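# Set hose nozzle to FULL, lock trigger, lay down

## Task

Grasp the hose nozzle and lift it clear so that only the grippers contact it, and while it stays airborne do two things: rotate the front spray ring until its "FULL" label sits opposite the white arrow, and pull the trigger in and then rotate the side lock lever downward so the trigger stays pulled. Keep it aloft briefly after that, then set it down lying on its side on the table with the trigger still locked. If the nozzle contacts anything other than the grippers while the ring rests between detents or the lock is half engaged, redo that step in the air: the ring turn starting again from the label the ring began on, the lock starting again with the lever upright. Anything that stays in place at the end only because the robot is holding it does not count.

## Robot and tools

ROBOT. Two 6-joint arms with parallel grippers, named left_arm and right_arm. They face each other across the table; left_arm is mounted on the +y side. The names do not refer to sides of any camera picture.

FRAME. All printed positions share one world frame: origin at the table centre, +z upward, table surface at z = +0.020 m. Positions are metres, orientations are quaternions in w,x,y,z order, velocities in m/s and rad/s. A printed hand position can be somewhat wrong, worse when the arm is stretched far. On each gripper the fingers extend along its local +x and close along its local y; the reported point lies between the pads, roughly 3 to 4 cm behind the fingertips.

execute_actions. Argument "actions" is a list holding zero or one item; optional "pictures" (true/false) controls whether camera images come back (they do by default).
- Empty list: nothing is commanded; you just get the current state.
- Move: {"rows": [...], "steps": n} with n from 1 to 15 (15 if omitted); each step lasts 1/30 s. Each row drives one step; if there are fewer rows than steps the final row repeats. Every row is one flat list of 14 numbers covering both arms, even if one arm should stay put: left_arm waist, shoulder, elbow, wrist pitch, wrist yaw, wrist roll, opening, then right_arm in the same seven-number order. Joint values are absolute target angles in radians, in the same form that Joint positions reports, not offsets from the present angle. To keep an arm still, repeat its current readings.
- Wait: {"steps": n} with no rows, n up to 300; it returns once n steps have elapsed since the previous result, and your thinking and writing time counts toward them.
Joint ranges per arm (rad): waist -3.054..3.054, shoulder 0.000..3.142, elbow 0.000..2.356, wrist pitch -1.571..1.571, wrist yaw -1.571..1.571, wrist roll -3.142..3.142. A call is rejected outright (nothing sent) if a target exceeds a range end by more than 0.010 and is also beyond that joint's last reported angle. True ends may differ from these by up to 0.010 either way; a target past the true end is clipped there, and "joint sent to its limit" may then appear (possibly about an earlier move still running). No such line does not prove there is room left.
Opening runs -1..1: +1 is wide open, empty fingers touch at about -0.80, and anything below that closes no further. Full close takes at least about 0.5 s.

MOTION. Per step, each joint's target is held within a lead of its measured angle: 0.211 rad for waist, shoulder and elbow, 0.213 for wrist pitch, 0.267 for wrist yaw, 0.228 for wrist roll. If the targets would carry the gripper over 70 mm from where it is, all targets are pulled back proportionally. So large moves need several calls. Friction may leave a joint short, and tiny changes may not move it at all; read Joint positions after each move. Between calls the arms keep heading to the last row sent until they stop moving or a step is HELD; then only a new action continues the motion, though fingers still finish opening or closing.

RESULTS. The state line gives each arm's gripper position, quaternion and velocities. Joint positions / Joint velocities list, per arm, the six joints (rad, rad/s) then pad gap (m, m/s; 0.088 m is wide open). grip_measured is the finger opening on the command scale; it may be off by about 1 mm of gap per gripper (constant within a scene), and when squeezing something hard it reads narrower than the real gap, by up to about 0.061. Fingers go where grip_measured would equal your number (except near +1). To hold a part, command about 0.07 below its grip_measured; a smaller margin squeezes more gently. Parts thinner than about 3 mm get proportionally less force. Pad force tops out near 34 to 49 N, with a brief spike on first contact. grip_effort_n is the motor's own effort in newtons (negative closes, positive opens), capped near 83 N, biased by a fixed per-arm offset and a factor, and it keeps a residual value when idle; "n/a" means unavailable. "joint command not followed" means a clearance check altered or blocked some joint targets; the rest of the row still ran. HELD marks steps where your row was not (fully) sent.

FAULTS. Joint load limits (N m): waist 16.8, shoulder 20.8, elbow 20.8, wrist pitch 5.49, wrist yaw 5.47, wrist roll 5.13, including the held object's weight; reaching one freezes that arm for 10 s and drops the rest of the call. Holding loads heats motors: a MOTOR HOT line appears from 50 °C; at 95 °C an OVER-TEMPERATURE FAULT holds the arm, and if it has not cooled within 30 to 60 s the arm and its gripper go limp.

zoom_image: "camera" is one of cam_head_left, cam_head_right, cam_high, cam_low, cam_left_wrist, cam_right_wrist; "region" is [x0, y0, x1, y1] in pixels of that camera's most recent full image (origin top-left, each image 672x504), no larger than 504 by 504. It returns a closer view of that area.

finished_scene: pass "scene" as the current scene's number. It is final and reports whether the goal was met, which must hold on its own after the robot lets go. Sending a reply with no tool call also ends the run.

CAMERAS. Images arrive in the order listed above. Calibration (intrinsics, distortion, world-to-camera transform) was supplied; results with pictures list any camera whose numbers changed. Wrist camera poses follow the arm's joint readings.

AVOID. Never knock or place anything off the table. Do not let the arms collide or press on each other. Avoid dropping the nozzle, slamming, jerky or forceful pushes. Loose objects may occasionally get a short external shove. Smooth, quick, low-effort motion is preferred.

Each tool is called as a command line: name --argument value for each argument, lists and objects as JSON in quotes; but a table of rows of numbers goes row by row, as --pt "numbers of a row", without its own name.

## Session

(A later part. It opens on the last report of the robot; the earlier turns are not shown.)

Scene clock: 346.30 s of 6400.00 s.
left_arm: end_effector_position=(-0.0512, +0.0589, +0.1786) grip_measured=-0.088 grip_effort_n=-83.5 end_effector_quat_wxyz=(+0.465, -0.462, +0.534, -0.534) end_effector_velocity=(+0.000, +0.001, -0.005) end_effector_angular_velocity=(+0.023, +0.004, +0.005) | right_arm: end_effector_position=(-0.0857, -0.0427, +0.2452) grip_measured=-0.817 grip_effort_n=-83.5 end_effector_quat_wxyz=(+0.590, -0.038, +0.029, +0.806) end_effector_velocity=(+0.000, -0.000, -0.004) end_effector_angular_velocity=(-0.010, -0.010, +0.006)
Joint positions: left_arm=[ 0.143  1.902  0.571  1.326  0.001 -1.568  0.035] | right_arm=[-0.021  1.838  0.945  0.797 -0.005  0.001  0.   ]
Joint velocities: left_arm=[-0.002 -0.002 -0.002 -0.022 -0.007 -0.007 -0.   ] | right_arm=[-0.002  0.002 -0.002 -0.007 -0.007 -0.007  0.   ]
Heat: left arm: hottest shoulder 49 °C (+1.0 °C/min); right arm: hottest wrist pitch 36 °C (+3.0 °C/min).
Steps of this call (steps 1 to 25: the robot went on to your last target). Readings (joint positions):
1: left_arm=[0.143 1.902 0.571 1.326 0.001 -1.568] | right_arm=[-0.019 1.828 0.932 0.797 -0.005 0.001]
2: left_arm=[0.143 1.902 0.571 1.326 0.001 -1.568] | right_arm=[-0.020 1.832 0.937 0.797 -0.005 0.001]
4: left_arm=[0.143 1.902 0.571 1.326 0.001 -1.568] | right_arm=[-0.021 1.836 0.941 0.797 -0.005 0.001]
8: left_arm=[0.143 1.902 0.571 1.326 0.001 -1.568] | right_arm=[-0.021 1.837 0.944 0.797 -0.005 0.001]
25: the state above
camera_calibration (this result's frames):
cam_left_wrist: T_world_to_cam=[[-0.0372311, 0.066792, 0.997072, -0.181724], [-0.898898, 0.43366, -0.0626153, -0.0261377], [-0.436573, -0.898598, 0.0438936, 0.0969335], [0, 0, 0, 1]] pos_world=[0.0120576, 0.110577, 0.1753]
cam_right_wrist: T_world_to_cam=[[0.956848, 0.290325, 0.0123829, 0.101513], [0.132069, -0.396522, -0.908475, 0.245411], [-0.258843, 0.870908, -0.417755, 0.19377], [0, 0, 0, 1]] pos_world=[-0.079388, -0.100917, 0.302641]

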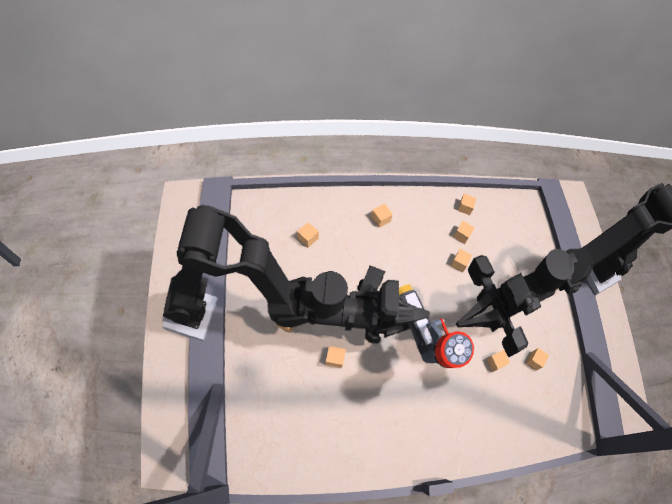

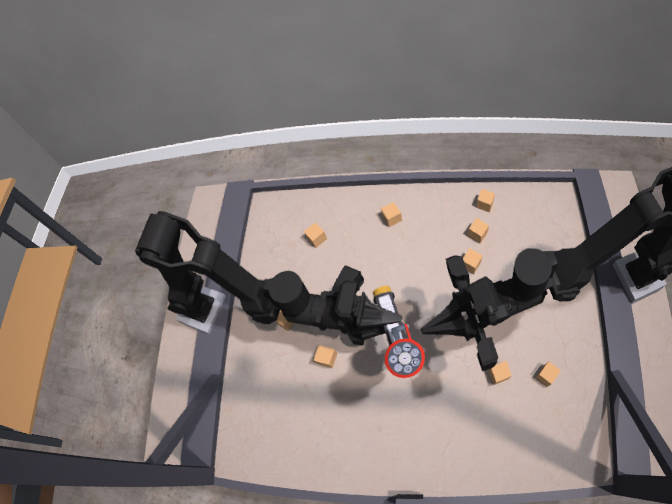

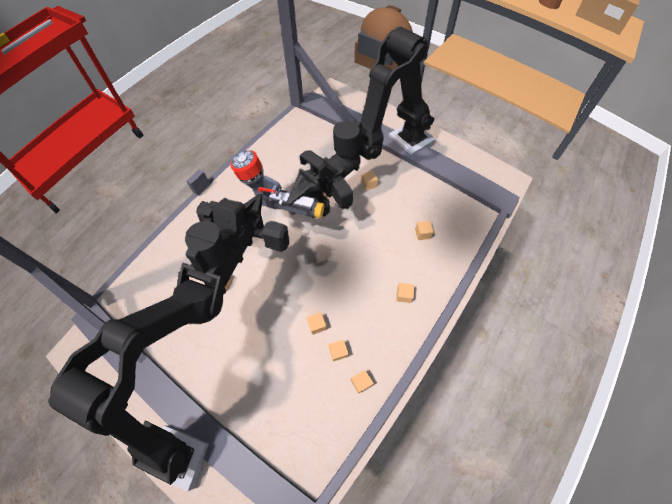

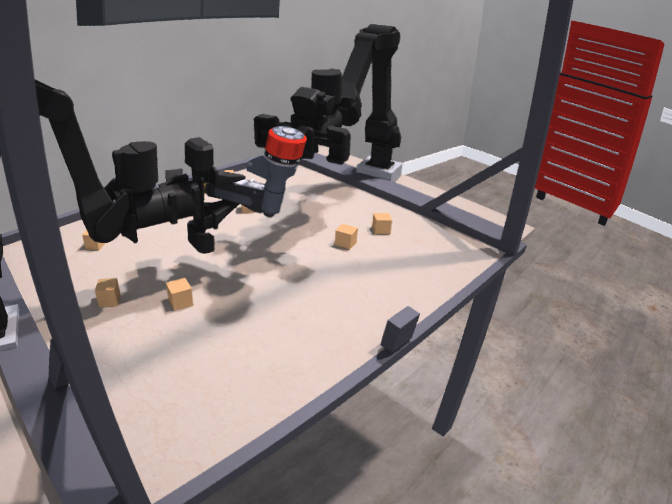

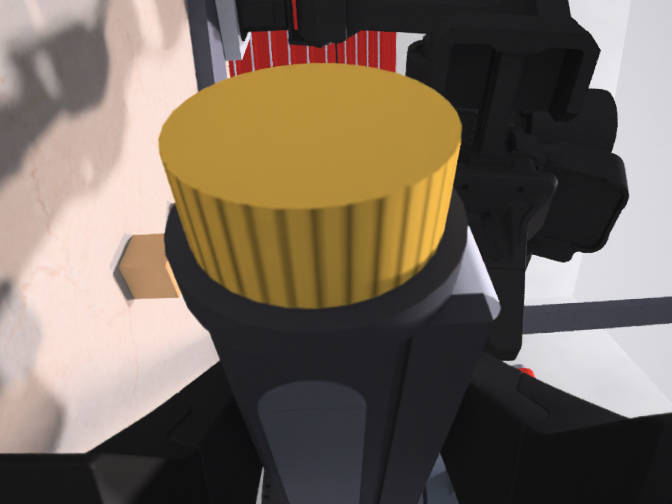

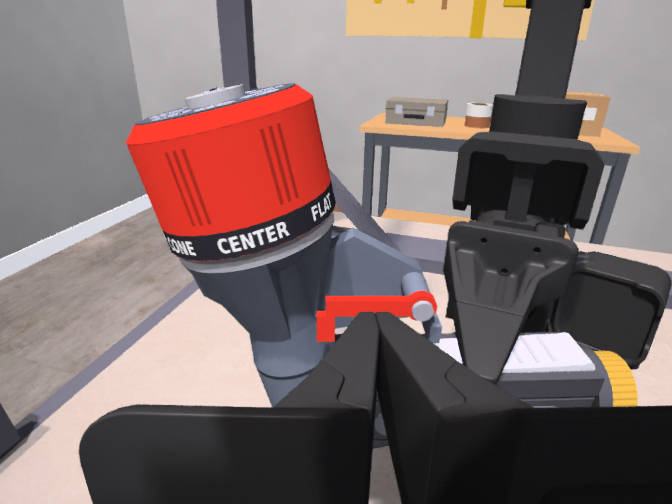

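execute_actions --actions '[{"rows": [[0.143,1.875,0.573,1.340,0.0,-1.565,-0.16,-0.023,1.855,0.959,0.793,0.0,-0.004,-0.85],[0.143,1.875,0.573,1.340,0.0,-1.565,-0.16,-0.023,1.857,0.966,0.789,0.0,-0.004,-0.85],[0.143,1.875,0.573,1.340,0.0,-1.565,-0.16,-0.023,1.860,0.973,0.784,0.0,-0.004,-0.85],[0.143,1.875,0.573,1.340,0.0,-1.565,-0.16,-0.023,1.863,0.980,0.779,0.0,-0.004,-0.85],[0.143,1.875,0.573,1.340,0.0,-1.565,-0.16,-0.023,1.866,0.987,0.774,0.0,-0.004,-0.85],[0.143,1.875,0.573,1.340,0.0,-1.565,-0.16,-0.023,1.869,0.994,0.769,0.0,-0.004,-0.85],[0.143,1.875,0.573,1.340,0.0,-1.565,-0.16,-0.023,1.872,1.000,0.765,0.0,-0.004,-0.85],[0.143,1.875,0.573,1.340,0.0,-1.565,-0.16,-0.023,1.874,1.005,0.761,0.0,-0.004,-0.85]], "steps": 15}]' --pictures false

execute_actions --actions '[{"steps": 15}]'

zoom_image --camera "cam_head_right" --region '[370, 300, 450, 360]'

zoom_image --camera "cam_low" --region '[230, 100, 350, 220]'

Scene clock: 382.63 s of 6400.00 s.
left_arm: end_effector_position=(-0.0512, +0.0589, +0.1786) grip_measured=-0.088 grip_effort_n=-83.5 end_effector_quat_wxyz=(+0.465, -0.462, +0.534, -0.534) end_effector_velocity=(-0.004, +0.002, -0.003) end_effector_angular_velocity=(+0.013, +0.006, -0.015) | right_arm: end_effector_position=(-0.0887, -0.0333, +0.2499) grip_measured=-0.817 grip_effort_n=-83.5 end_effector_quat_wxyz=(+0.590, -0.038, +0.029, +0.806) end_effector_velocity=(+0.002, +0.000, -0.009) end_effector_angular_velocity=(-0.028, -0.017, -0.009)
Joint positions: left_arm=[ 0.143  1.902  0.571  1.326  0.001 -1.568  0.035] | right_arm=[-0.021  1.858  0.996  0.766 -0.005  0.001  0.   ]
Joint velocities: left_arm=[-0.007 -0.002 -0.007 -0.007  0.007 -0.007 -0.   ] | right_arm=[-0.002  0.007 -0.002 -0.022  0.007 -0.007  0.   ]
Heat: left arm: hottest shoulder 50 °C (+1.0 °C/min); right arm: hottest wrist pitch 37 °C (+2.0 °C/min). Fold the left arm in close to its base before you think long.
MOTOR HOT: a motor of the left arm reached 50 °C. Now the hottest motor of the left arm, joint 2 (shoulder), reports 50 °C. The temperature limit of the motors' drives, at which the controller stops that arm, is 95 °C. To cool a motor, set the load down, stop pushing, or move to a pose that needs little force.
Steps of this call (steps 1 to 15: the robot went on to your last target; steps 16 to 90: nothing new was sent; then 32.83 s passed at rest; steps 91 to 105: all 15 steps of this action). Readings (joint positions):
91: left_arm=[0.143 1.902 0.571 1.326 0.001 -1.568] | right_arm=[-0.021 1.839 0.945 0.797 -0.005 0.001]
92: left_arm=[0.143 1.902 0.571 1.326 0.001 -1.568] | right_arm=[-0.021 1.840 0.948 0.797 -0.005 0.001]
94: left_arm=[0.143 1.902 0.571 1.326 0.001 -1.568] | right_arm=[-0.021 1.844 0.958 0.791 -0.005 0.001]
98: left_arm=[0.143 1.902 0.571 1.326 0.001 -1.568] | right_arm=[-0.021 1.853 0.984 0.775 -0.005 0.001]
105: the state above

Scene clock: 383.13 s of 6400.00 s.
left_arm: end_effector_position=(-0.0512, +0.0589, +0.1786) grip_measured=-0.088 grip_effort_n=-83.5 end_effector_quat_wxyz=(+0.465, -0.462, +0.534, -0.534) end_effector_velocity=(-0.002, -0.000, +0.003) end_effector_angular_velocity=(-0.011, +0.009, +0.000) | right_arm: end_effector_position=(-0.0887, -0.0332, +0.2497) grip_measured=-0.817 grip_effort_n=-83.5 end_effector_quat_wxyz=(+0.590, -0.039, +0.029, +0.806) end_effector_velocity=(+0.002, -0.000, -0.001) end_effector_angular_velocity=(-0.005, -0.010, -0.009)
Joint positions: left_arm=[ 0.143  1.902  0.571  1.326  0.001 -1.568  0.035] | right_arm=[-0.021  1.859  0.996  0.765 -0.005  0.001  0.   ]
Joint velocities: left_arm=[-0.007 -0.002  0.002  0.007 -0.007 -0.007 -0.   ] | right_arm=[-0.002 -0.002 -0.002 -0.007  0.007 -0.007  0.   ]
Heat: left arm: hottest shoulder 50 °C (+1.0 °C/min); right arm: hottest wrist pitch 37 °C (+2.0 °C/min). Fold the left arm in close to its base before you think long.
MOTOR HOT: still on. Now the hottest motor of the left arm, joint 2 (shoulder), reports 50 °C; a drive's own limit is 95 °C.
Steps of this call (steps 1 to 15: the robot went on to your last target). Readings (joint positions):
1: left_arm=[0.143 1.902 0.571 1.326 0.001 -1.568] | right_arm=[-0.021 1.858 0.996 0.766 -0.005 0.001]
2: left_arm=[0.143 1.902 0.571 1.326 0.001 -1.568] | right_arm=[-0.021 1.859 0.996 0.766 -0.005 0.001]
4: left_arm=[0.143 1.902 0.571 1.326 0.001 -1.568] | right_arm=[-0.021 1.859 0.996 0.766 -0.005 0.001]
8: left_arm=[0.143 1.902 0.571 1.326 0.001 -1.568] | right_arm=[-0.021 1.859 0.996 0.765 -0.005 0.001]
15: the state above
All arms were judged still, so your last target was given up. Only a new action makes them travel on or press farther. Fingers that are still opening or closing keep moving.
camera_calibration (this result's frames):
cam_left_wrist: T_world_to_cam=[[-0.0372311, 0.066792, 0.997072, -0.181724], [-0.898898, 0.43366, -0.0626153, -0.0261377], [-0.436573, -0.898598, 0.0438936, 0.0969335], [0, 0, 0, 1]] pos_world=[0.0120576, 0.110577, 0.1753]
cam_right_wrist: T_world_to_cam=[[0.956844, 0.290339, 0.0123913, 0.101528], [0.132378, -0.397515, -0.907997, 0.253525], [-0.258701, 0.870451, -0.418794, 0.186872], [0, 0, 0, 1]] pos_world=[-0.0823635, -0.0913609, 0.307203]

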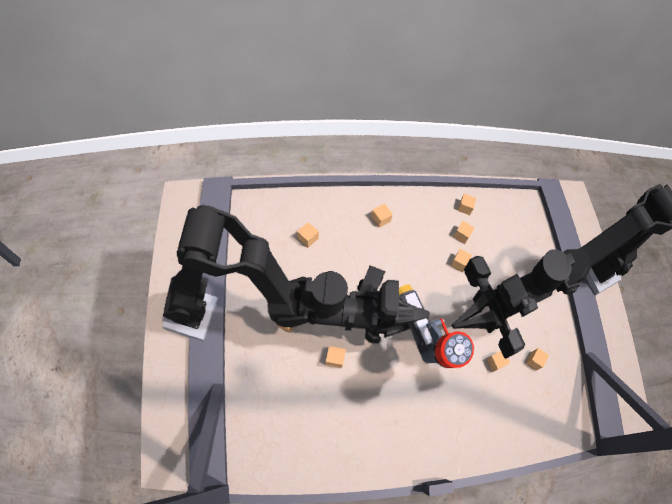

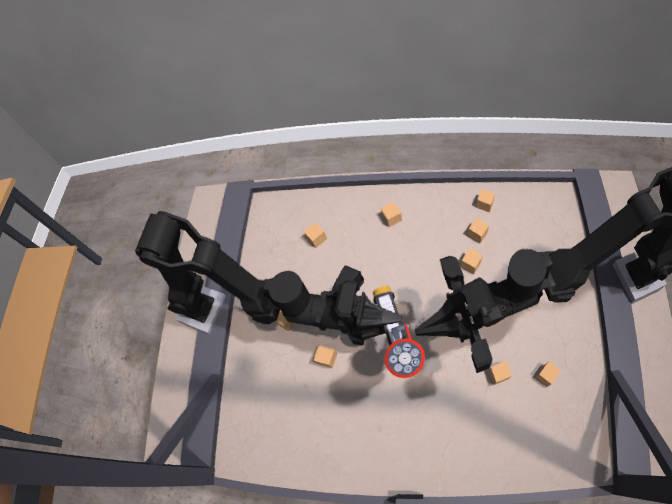

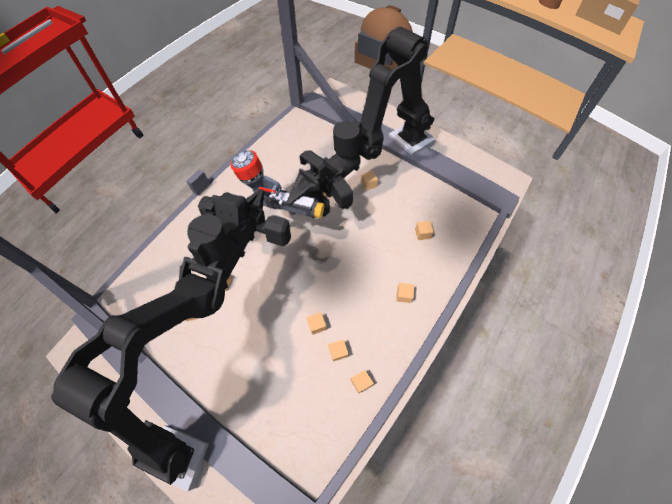

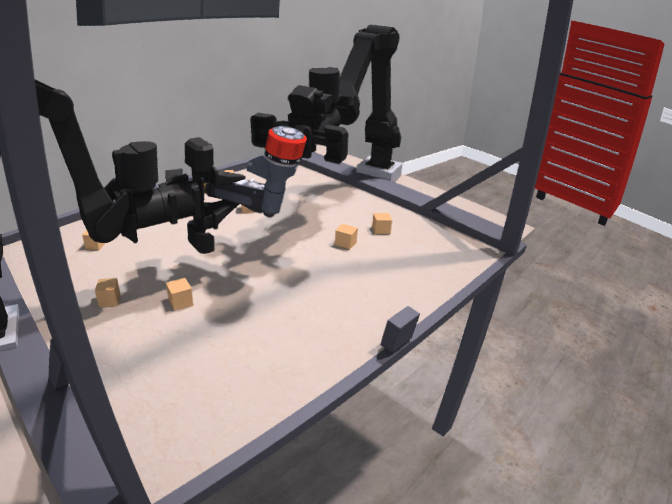

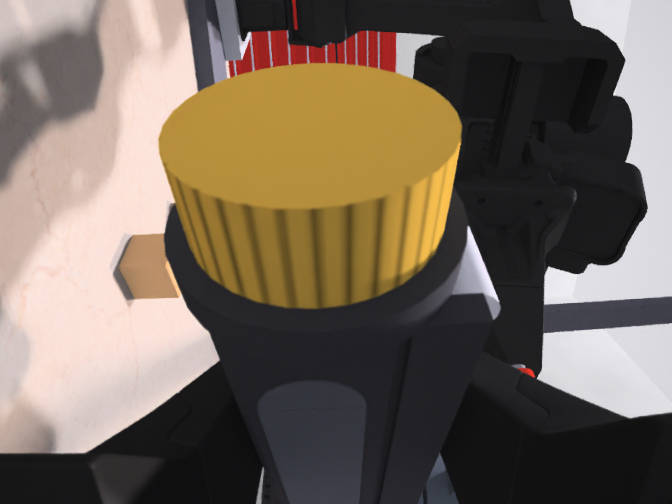

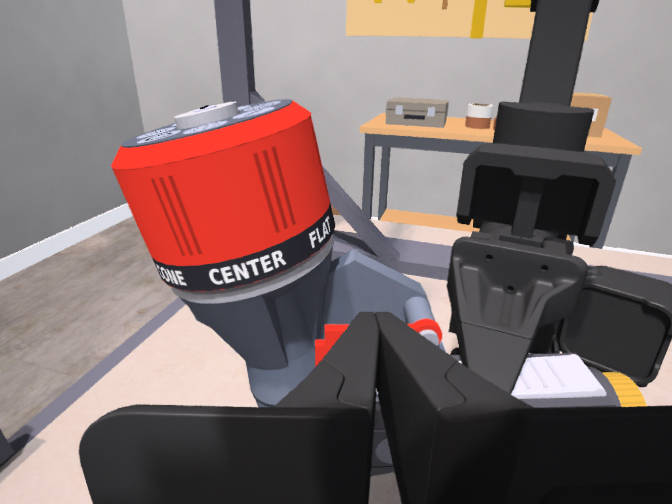

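Region (370, 300, 450, 360) of cam_head_right's 672x504 image, scaled by 6.300, with more detail than that image has; it fills the top 378 rows of this view, and the rest is white.

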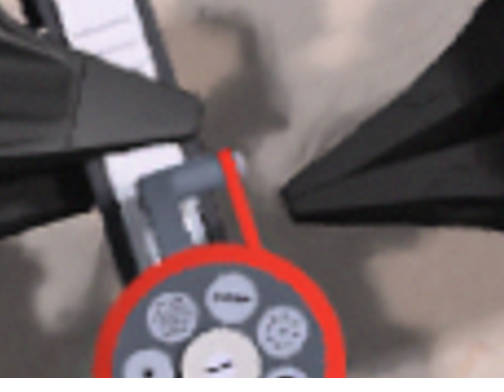

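Region (230, 100, 350, 220) of cam_low's 672x504 image, scaled by 4.200, with more detail than that image has.

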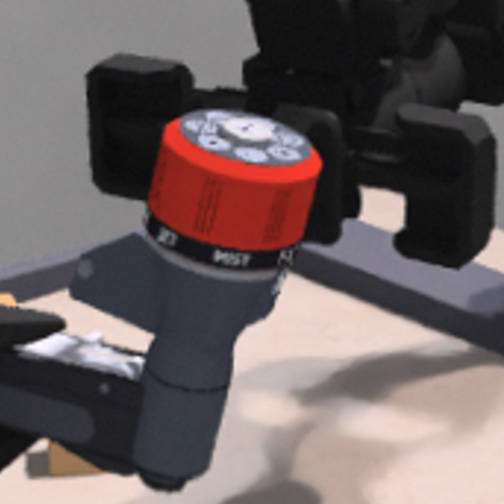

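execute_actions --actions '[{"rows": [[0.143,1.875,0.573,1.340,0.0,-1.565,-0.16,-0.023,1.879,1.012,0.759,0.0,-0.004,-0.85],[0.143,1.875,0.573,1.340,0.0,-1.565,-0.16,-0.023,1.885,1.021,0.756,0.0,-0.004,-0.85],[0.143,1.875,0.573,1.340,0.0,-1.565,-0.16,-0.023,1.892,1.031,0.753,0.0,-0.004,-0.85],[0.143,1.875,0.573,1.340,0.0,-1.565,-0.16,-0.023,1.899,1.041,0.750,0.0,-0.004,-0.85],[0.143,1.875,0.573,1.340,0.0,-1.565,-0.16,-0.023,1.906,1.051,0.747,0.0,-0.004,-0.85],[0.143,1.875,0.573,1.340,0.0,-1.565,-0.16,-0.023,1.913,1.061,0.744,0.0,-0.004,-0.85],[0.143,1.875,0.573,1.340,0.0,-1.565,-0.16,-0.023,1.920,1.071,0.741,0.0,-0.004,-0.85],[0.143,1.875,0.573,1.340,0.0,-1.565,-0.16,-0.023,1.926,1.079,0.738,0.0,-0.004,-0.85],[0.143,1.875,0.573,1.340,0.0,-1.565,-0.16,-0.023,1.930,1.085,0.736,0.0,-0.004,-0.85],[0.143,1.875,0.573,1.340,0.0,-1.565,-0.16,-0.023,1.9325,1.088,0.735,0.0,-0.004,-0.85]], "steps": 15}]' --pictures false

execute_actions --actions '[{"steps": 15}]'

zoom_image --camera "cam_head_right" --region '[370, 300, 450, 360]'

zoom_image --camera "cam_head_left" --region '[410, 295, 490, 355]'

Scene clock: 402.97 s of 6400.00 s.
left_arm: end_effector_position=(-0.0512, +0.0589, +0.1786) grip_measured=-0.088 grip_effort_n=-83.5 end_effector_quat_wxyz=(+0.465, -0.462, +0.534, -0.534) end_effector_velocity=(+0.004, -0.000, -0.001) end_effector_angular_velocity=(+0.008, +0.006, +0.024) | right_arm: end_effector_position=(-0.0940, -0.0163, +0.2500) grip_measured=-0.817 grip_effort_n=-83.5 end_effector_quat_wxyz=(+0.590, -0.039, +0.030, +0.806) end_effector_velocity=(+0.002, +0.004, -0.001) end_effector_angular_velocity=(-0.005, +0.007, -0.001)
Joint positions: left_arm=[ 0.143  1.902  0.571  1.326  0.001 -1.568  0.035] | right_arm=[-0.021  1.916  1.078  0.74  -0.005  0.001  0.   ]
Joint velocities: left_arm=[ 0.002 -0.002 -0.002 -0.007 -0.022 -0.007 -0.   ] | right_arm=[-0.007  0.012  0.017 -0.007 -0.007  0.007  0.   ]
Heat: left arm: hottest wrist pitch 51 °C (+2.0 °C/min); right arm: hottest wrist pitch 37 °C (+1.0 °C/min). Fold the left arm in close to its base before you think long.
MOTOR HOT: still on. Now the hottest motor of the left arm, joint 4 (wrist pitch), reports 51 °C; a drive's own limit is 95 °C.
Steps of this call (steps 1 to 90: nothing new was sent; then 16.33 s passed at rest; steps 91 to 105: all 15 steps of this action). Readings (joint positions):
91: left_arm=[0.143 1.902 0.571 1.326 0.001 -1.568] | right_arm=[-0.021 1.860 0.998 0.765 -0.005 0.001]
92: left_arm=[0.143 1.902 0.571 1.326 0.001 -1.568] | right_arm=[-0.021 1.862 1.001 0.763 -0.005 0.001]
94: left_arm=[0.143 1.902 0.571 1.326 0.001 -1.568] | right_arm=[-0.021 1.871 1.015 0.759 -0.005 0.001]
98: left_arm=[0.143 1.902 0.571 1.326 0.001 -1.568] | right_arm=[-0.021 1.896 1.051 0.749 -0.005 0.001]
105: the state above

Scene clock: 403.47 s of 6400.00 s.
left_arm: end_effector_position=(-0.0512, +0.0589, +0.1786) grip_measured=-0.088 grip_effort_n=-83.5 end_effector_quat_wxyz=(+0.465, -0.462, +0.534, -0.534) end_effector_velocity=(+0.002, +0.001, +0.000) end_effector_angular_velocity=(-0.001, +0.008, +0.010) | right_arm: end_effector_position=(-0.0941, -0.0159, +0.2502) grip_measured=-0.817 grip_effort_n=-83.5 end_effector_quat_wxyz=(+0.590, -0.039, +0.029, +0.806) end_effector_velocity=(+0.000, -0.001, -0.001) end_effector_angular_velocity=(-0.009, +0.005, +0.004)
Joint positions: left_arm=[ 0.143  1.902  0.571  1.326  0.001 -1.568  0.035] | right_arm=[-0.021  1.916  1.08   0.739 -0.005  0.001  0.   ]
Joint velocities: left_arm=[ 0.002 -0.002 -0.007  0.007 -0.007 -0.007 -0.   ] | right_arm=[-0.002 -0.002 -0.002 -0.007 -0.007  0.007  0.   ]
Heat: left arm: hottest wrist pitch 51 °C (+2.0 °C/min); right arm: hottest wrist pitch 37 °C (+1.0 °C/min). Fold the left arm in close to its base before you think long.
MOTOR HOT: still on. Now the hottest motor of the left arm, joint 4 (wrist pitch), reports 51 °C; a drive's own limit is 95 °C.
Steps of this call (steps 1 to 15: the robot went on to your last target). Readings (joint positions):
1: left_arm=[0.143 1.902 0.571 1.326 0.001 -1.568] | right_arm=[-0.021 1.916 1.078 0.740 -0.005 0.001]
2: left_arm=[0.143 1.902 0.571 1.326 0.001 -1.568] | right_arm=[-0.021 1.916 1.079 0.740 -0.005 0.001]
4: left_arm=[0.143 1.902 0.571 1.326 0.001 -1.568] | right_arm=[-0.021 1.916 1.079 0.740 -0.005 0.001]
8: left_arm=[0.143 1.902 0.571 1.326 0.001 -1.568] | right_arm=[-0.021 1.916 1.080 0.739 -0.005 0.001]
15: the state above
All arms were judged still, so your last target was given up. Only a new action makes them travel on or press farther. Fingers that are still opening or closing keep moving.
camera_calibration (this result's frames):
cam_left_wrist: T_world_to_cam=[[-0.0372311, 0.066792, 0.997072, -0.181724], [-0.898898, 0.43366, -0.0626153, -0.0261377], [-0.436573, -0.898598, 0.0438936, 0.0969335], [0, 0, 0, 1]] pos_world=[0.0120576, 0.110577, 0.1753]
cam_right_wrist: T_world_to_cam=[[0.956842, 0.290343, 0.012394, 0.101653], [0.132481, -0.397846, -0.907837, 0.261507], [-0.258653, 0.870299, -0.41914, 0.170694], [0, 0, 0, 1]] pos_world=[-0.0877602, -0.0740294, 0.307691]

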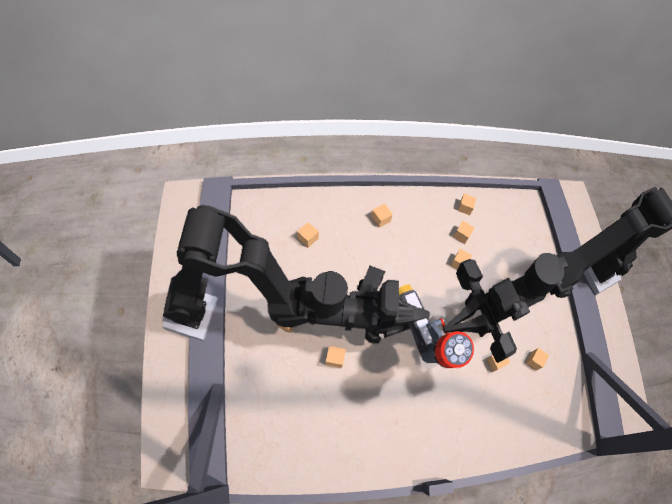

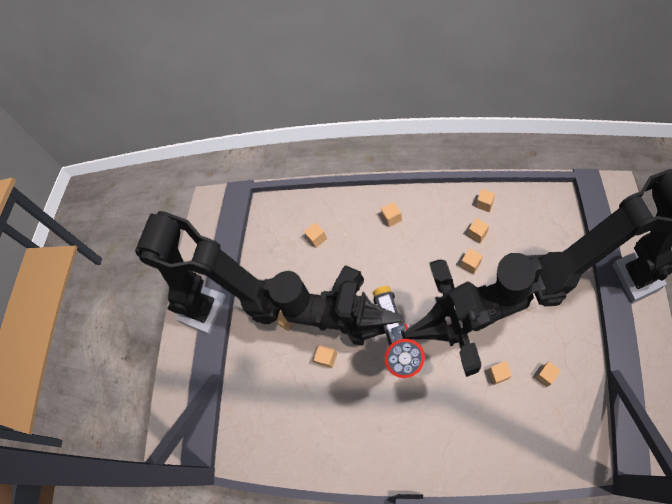

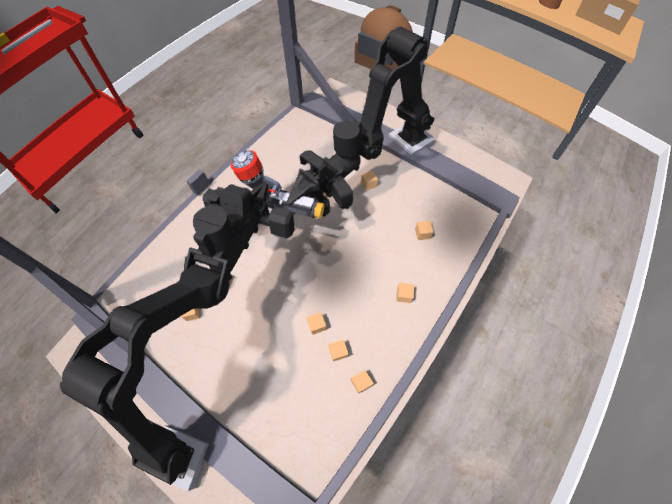

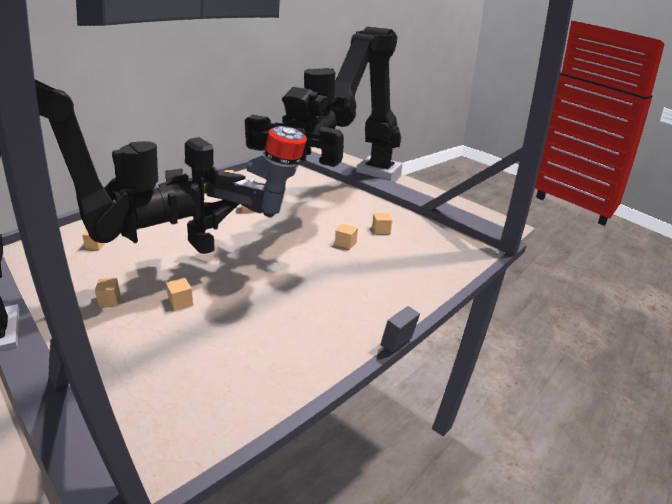

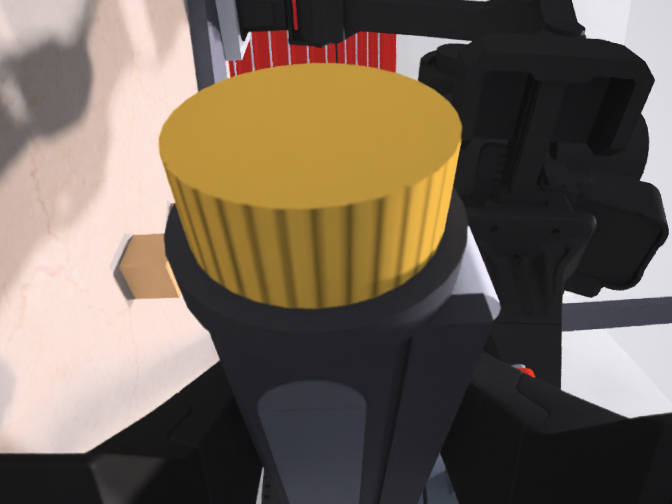

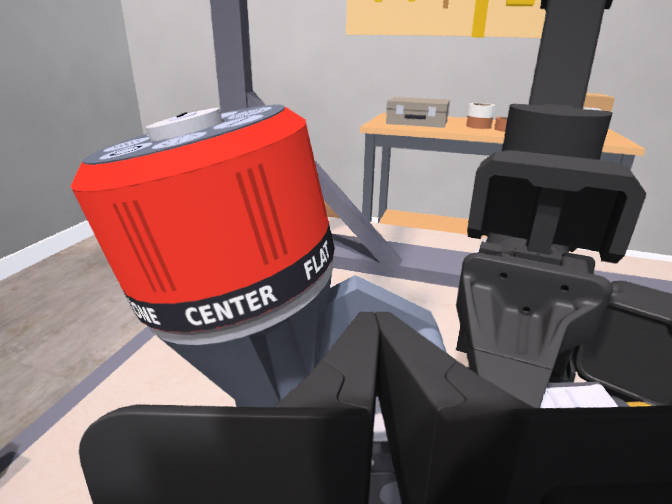

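Region (370, 300, 450, 360) of cam_head_right's 672x504 image, scaled by 6.300, with more detail than that image has; it fills the top 378 rows of this view, and the rest is white.

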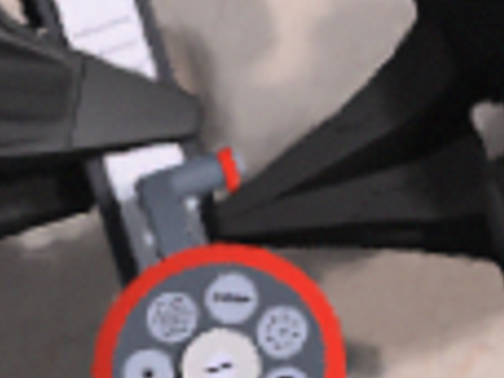

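Region (410, 295, 490, 355) of cam_head_left's 672x504 image, scaled by 6.300, with more detail than that image has; it fills the top 378 rows of this view, and the rest is white.

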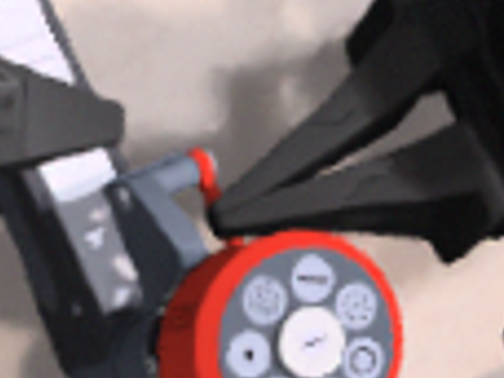

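execute_actions --actions '[{"rows": [[0.143,1.875,0.573,1.340,0.0,-1.565,-0.16,-0.023,1.935,1.070,0.746,0.0,-0.004,-0.85],[0.143,1.875,0.573,1.340,0.0,-1.565,-0.16,-0.023,1.938,1.064,0.752,0.0,-0.004,-0.85],[0.143,1.875,0.573,1.340,0.0,-1.565,-0.16,-0.023,1.9415,1.060,0.759,0.0,-0.004,-0.85],[0.143,1.875,0.573,1.340,0.0,-1.565,-0.16,-0.023,1.945,1.056,0.766,0.0,-0.004,-0.85],[0.143,1.875,0.573,1.340,0.0,-1.565,-0.16,-0.023,1.949,1.052,0.774,0.0,-0.004,-0.85],[0.143,1.875,0.573,1.340,0.0,-1.565,-0.16,-0.023,1.953,1.048,0.782,0.0,-0.004,-0.85],[0.143,1.875,0.573,1.340,0.0,-1.565,-0.16,-0.023,1.957,1.044,0.790,0.0,-0.004,-0.85],[0.143,1.875,0.573,1.340,0.0,-1.565,-0.16,-0.023,1.961,1.040,0.798,0.0,-0.004,-0.85],[0.143,1.875,0.573,1.340,0.0,-1.565,-0.16,-0.023,1.965,1.036,0.806,0.0,-0.004,-0.85],[0.143,1.875,0.573,1.340,0.0,-1.565,-0.16,-0.023,1.969,1.032,0.814,0.0,-0.004,-0.85],[0.143,1.875,0.573,1.340,0.0,-1.565,-0.16,-0.023,1.973,1.028,0.821,0.0,-0.004,-0.85],[0.143,1.875,0.573,1.340,0.0,-1.565,-0.16,-0.023,1.976,1.025,0.828,0.0,-0.004,-0.85],[0.143,1.875,0.573,1.340,0.0,-1.565,-0.16,-0.023,1.979,1.022,0.833,0.0,-0.004,-0.85],[0.143,1.875,0.573,1.340,0.0,-1.565,-0.16,-0.023,1.981,1.020,0.837,0.0,-0.004,-0.85],[0.143,1.875,0.573,1.340,0.0,-1.565,-0.16,-0.023,1.982,1.019,0.839,0.0,-0.004,-0.85]], "steps": 15}]' --pictures false

execute_actions --actions '[{"steps": 20}]'

zoom_image --camera "cam_high" --region '[230, 160, 310, 220]'

zoom_image --camera "cam_head_right" --region '[370, 300, 450, 360]'

Scene clock: 413.57 s of 6400.00 s.
left_arm: end_effector_position=(-0.0510, +0.0602, +0.1756) grip_measured=-0.088 grip_effort_n=-83.5 end_effector_quat_wxyz=(+0.469, -0.458, +0.536, -0.532) end_effector_velocity=(+0.001, +0.004, -0.009) end_effector_angular_velocity=(+0.037, +0.002, +0.005) | right_arm: end_effector_position=(-0.0937, -0.0171, +0.2378) grip_measured=-0.817 grip_effort_n=-83.5 end_effector_quat_wxyz=(+0.590, -0.029, +0.022, +0.806) end_effector_velocity=(-0.001, -0.006, -0.037) end_effector_angular_velocity=(-0.019, -0.013, +0.010)
Joint positions: left_arm=[ 0.143  1.902  0.565  1.322  0.001 -1.566  0.035] | right_arm=[-0.021  1.952  1.044  0.835 -0.005  0.001  0.   ]
Joint velocities: left_arm=[-0.002 -0.002 -0.017 -0.022 -0.007 -0.007 -0.   ] | right_arm=[ 0.002  0.061 -0.071  0.11  -0.007 -0.007  0.   ]
Heat: left arm: hottest shoulder 51 °C (+1.0 °C/min); right arm: hottest wrist pitch 36 °C (-1.0 °C/min). Fold the left arm in close to its base before you think long.
MOTOR HOT: still on. Now the hottest motor of the left arm, joint 2 (shoulder), reports 51 °C; a drive's own limit is 95 °C.
Steps of this call (steps 1 to 90: nothing new was sent; then 6.60 s passed at rest; steps 91 to 105: all 15 steps of this action). Readings (joint positions):
91: left_arm=[0.143 1.902 0.571 1.326 0.001 -1.568] | right_arm=[-0.021 1.917 1.080 0.739 -0.005 0.001]
92: left_arm=[0.143 1.902 0.571 1.326 0.001 -1.568] | right_arm=[-0.021 1.918 1.080 0.741 -0.005 0.001]
94: left_arm=[0.143 1.902 0.571 1.326 0.001 -1.568] | right_arm=[-0.021 1.922 1.078 0.753 -0.005 0.001]
98: left_arm=[0.143 1.902 0.569 1.326 0.001 -1.566] | right_arm=[-0.021 1.932 1.066 0.784 -0.005 0.001]
105: the state above

Scene clock: 414.23 s of 6400.00 s.
left_arm: end_effector_position=(-0.0510, +0.0604, +0.1754) grip_measured=-0.088 grip_effort_n=-83.5 end_effector_quat_wxyz=(+0.469, -0.458, +0.536, -0.532) end_effector_velocity=(+0.000, +0.002, -0.003) end_effector_angular_velocity=(+0.013, +0.005, +0.005) | right_arm: end_effector_position=(-0.0935, -0.0177, +0.2344) grip_measured=-0.817 grip_effort_n=-83.5 end_effector_quat_wxyz=(+0.590, -0.030, +0.023, +0.806) end_effector_velocity=(+0.001, -0.001, -0.001) end_effector_angular_velocity=(-0.010, +0.006, +0.014)
Joint positions: left_arm=[ 0.143  1.902  0.564  1.322  0.001 -1.566  0.035] | right_arm=[-0.021  1.958  1.038  0.844 -0.005  0.001  0.   ]
Joint velocities: left_arm=[-0.002 -0.002 -0.007 -0.007 -0.007 -0.007 -0.   ] | right_arm=[-0.007 -0.002 -0.002 -0.007 -0.022  0.007  0.   ]
Heat: left arm: hottest shoulder 51 °C (+1.0 °C/min); right arm: hottest wrist pitch 36 °C (-1.0 °C/min). Fold the left arm in close to its base before you think long.
MOTOR HOT: still on. Now the hottest motor of the left arm, joint 2 (shoulder), reports 51 °C; a drive's own limit is 95 °C.
Steps of this call (steps 1 to 15: the robot went on to your last target; steps 16 to 20: nothing new was sent). Readings (joint positions):
1: left_arm=[0.143 1.902 0.564 1.322 0.001 -1.566] | right_arm=[-0.021 1.954 1.043 0.838 -0.005 0.001]
2: left_arm=[0.143 1.902 0.564 1.322 0.001 -1.566] | right_arm=[-0.021 1.955 1.041 0.840 -0.005 0.001]
4: left_arm=[0.143 1.902 0.564 1.322 0.001 -1.566] | right_arm=[-0.021 1.956 1.040 0.842 -0.005 0.001]
8: left_arm=[0.143 1.902 0.564 1.322 0.001 -1.566] | right_arm=[-0.021 1.957 1.038 0.844 -0.005 0.001]
20: the state above
All arms were judged still, so your last target was given up. Only a new action makes them travel on or press farther. Fingers that are still opening or closing keep moving.
camera_calibration (this result's frames):
cam_left_wrist: T_world_to_cam=[[-0.0406567, 0.0561355, 0.997595, -0.178242], [-0.898678, 0.434338, -0.061066, -0.0271147], [-0.436722, -0.898999, 0.032789, 0.100525], [0, 0, 0, 1]] pos_world=[0.0122872, 0.112154, 0.172862]
cam_right_wrist: T_world_to_cam=[[0.95691, 0.290109, 0.0126108, 0.101787], [0.126823, -0.378462, -0.916887, 0.24827], [-0.261225, 0.878978, -0.398947, 0.16092], [0, 0, 0, 1]] pos_world=[-0.0868515, -0.0770137, 0.290551]

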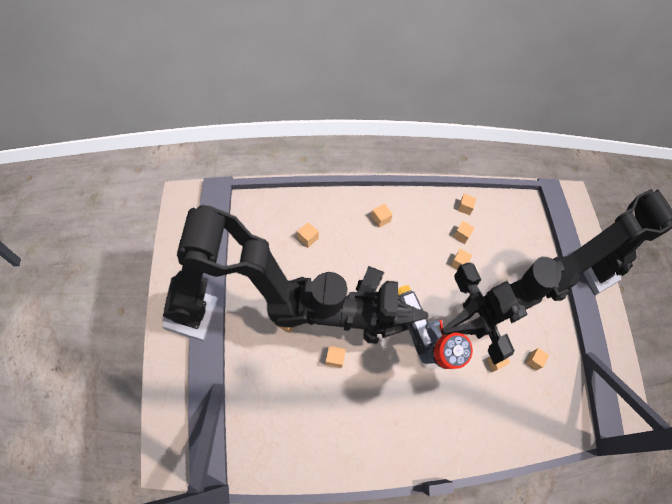

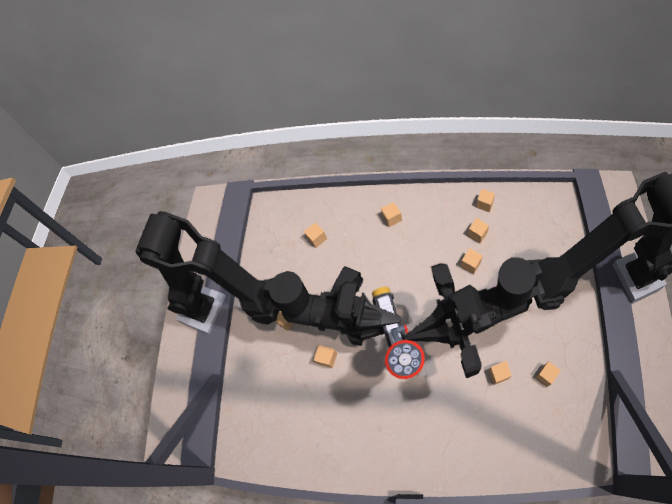

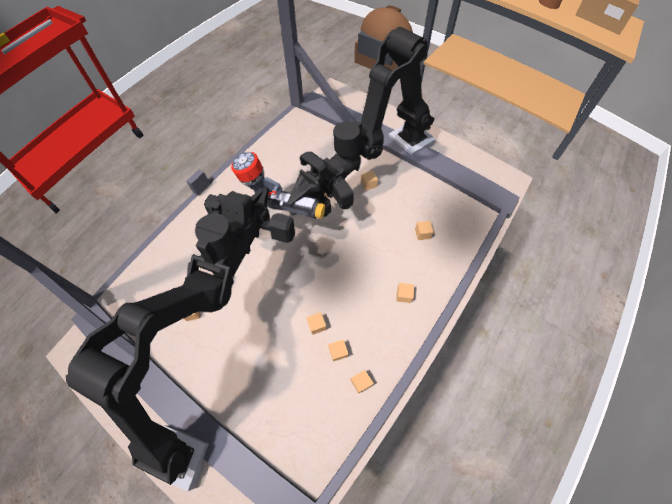

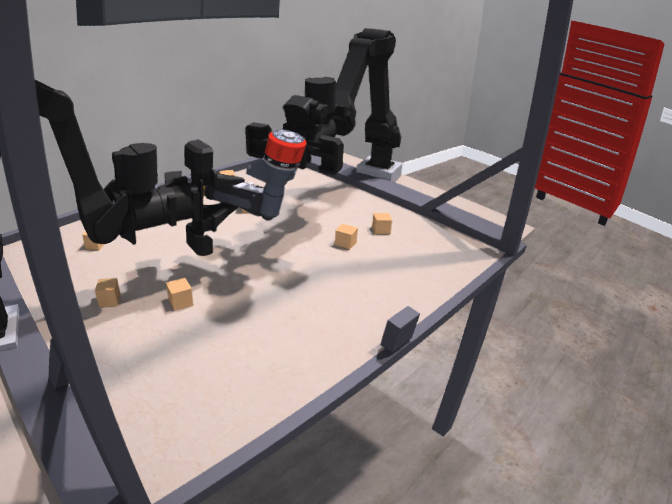

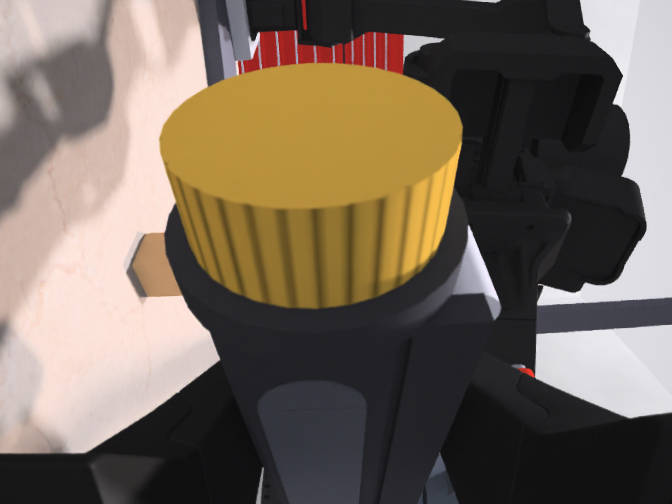

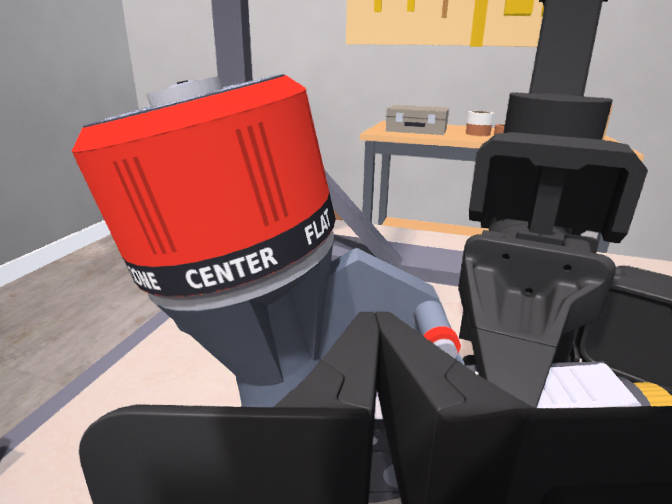

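Region (230, 160, 310, 220) of cam_high's 672x504 image, scaled by 6.300, with more detail than that image has; it fills the top 378 rows of this view, and the rest is white.

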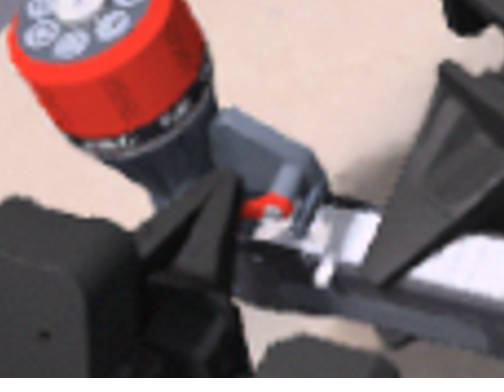

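Region (370, 300, 450, 360) of cam_head_right's 672x504 image, scaled by 6.300, with more detail than that image has; it fills the top 378 rows of this view, and the rest is white.

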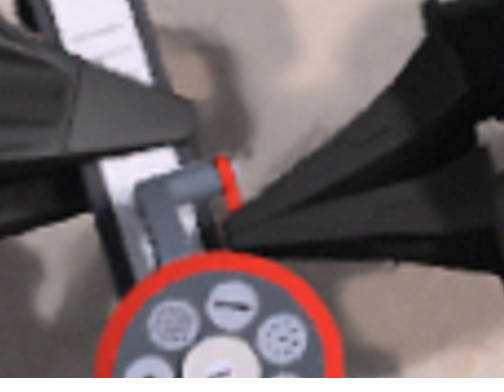

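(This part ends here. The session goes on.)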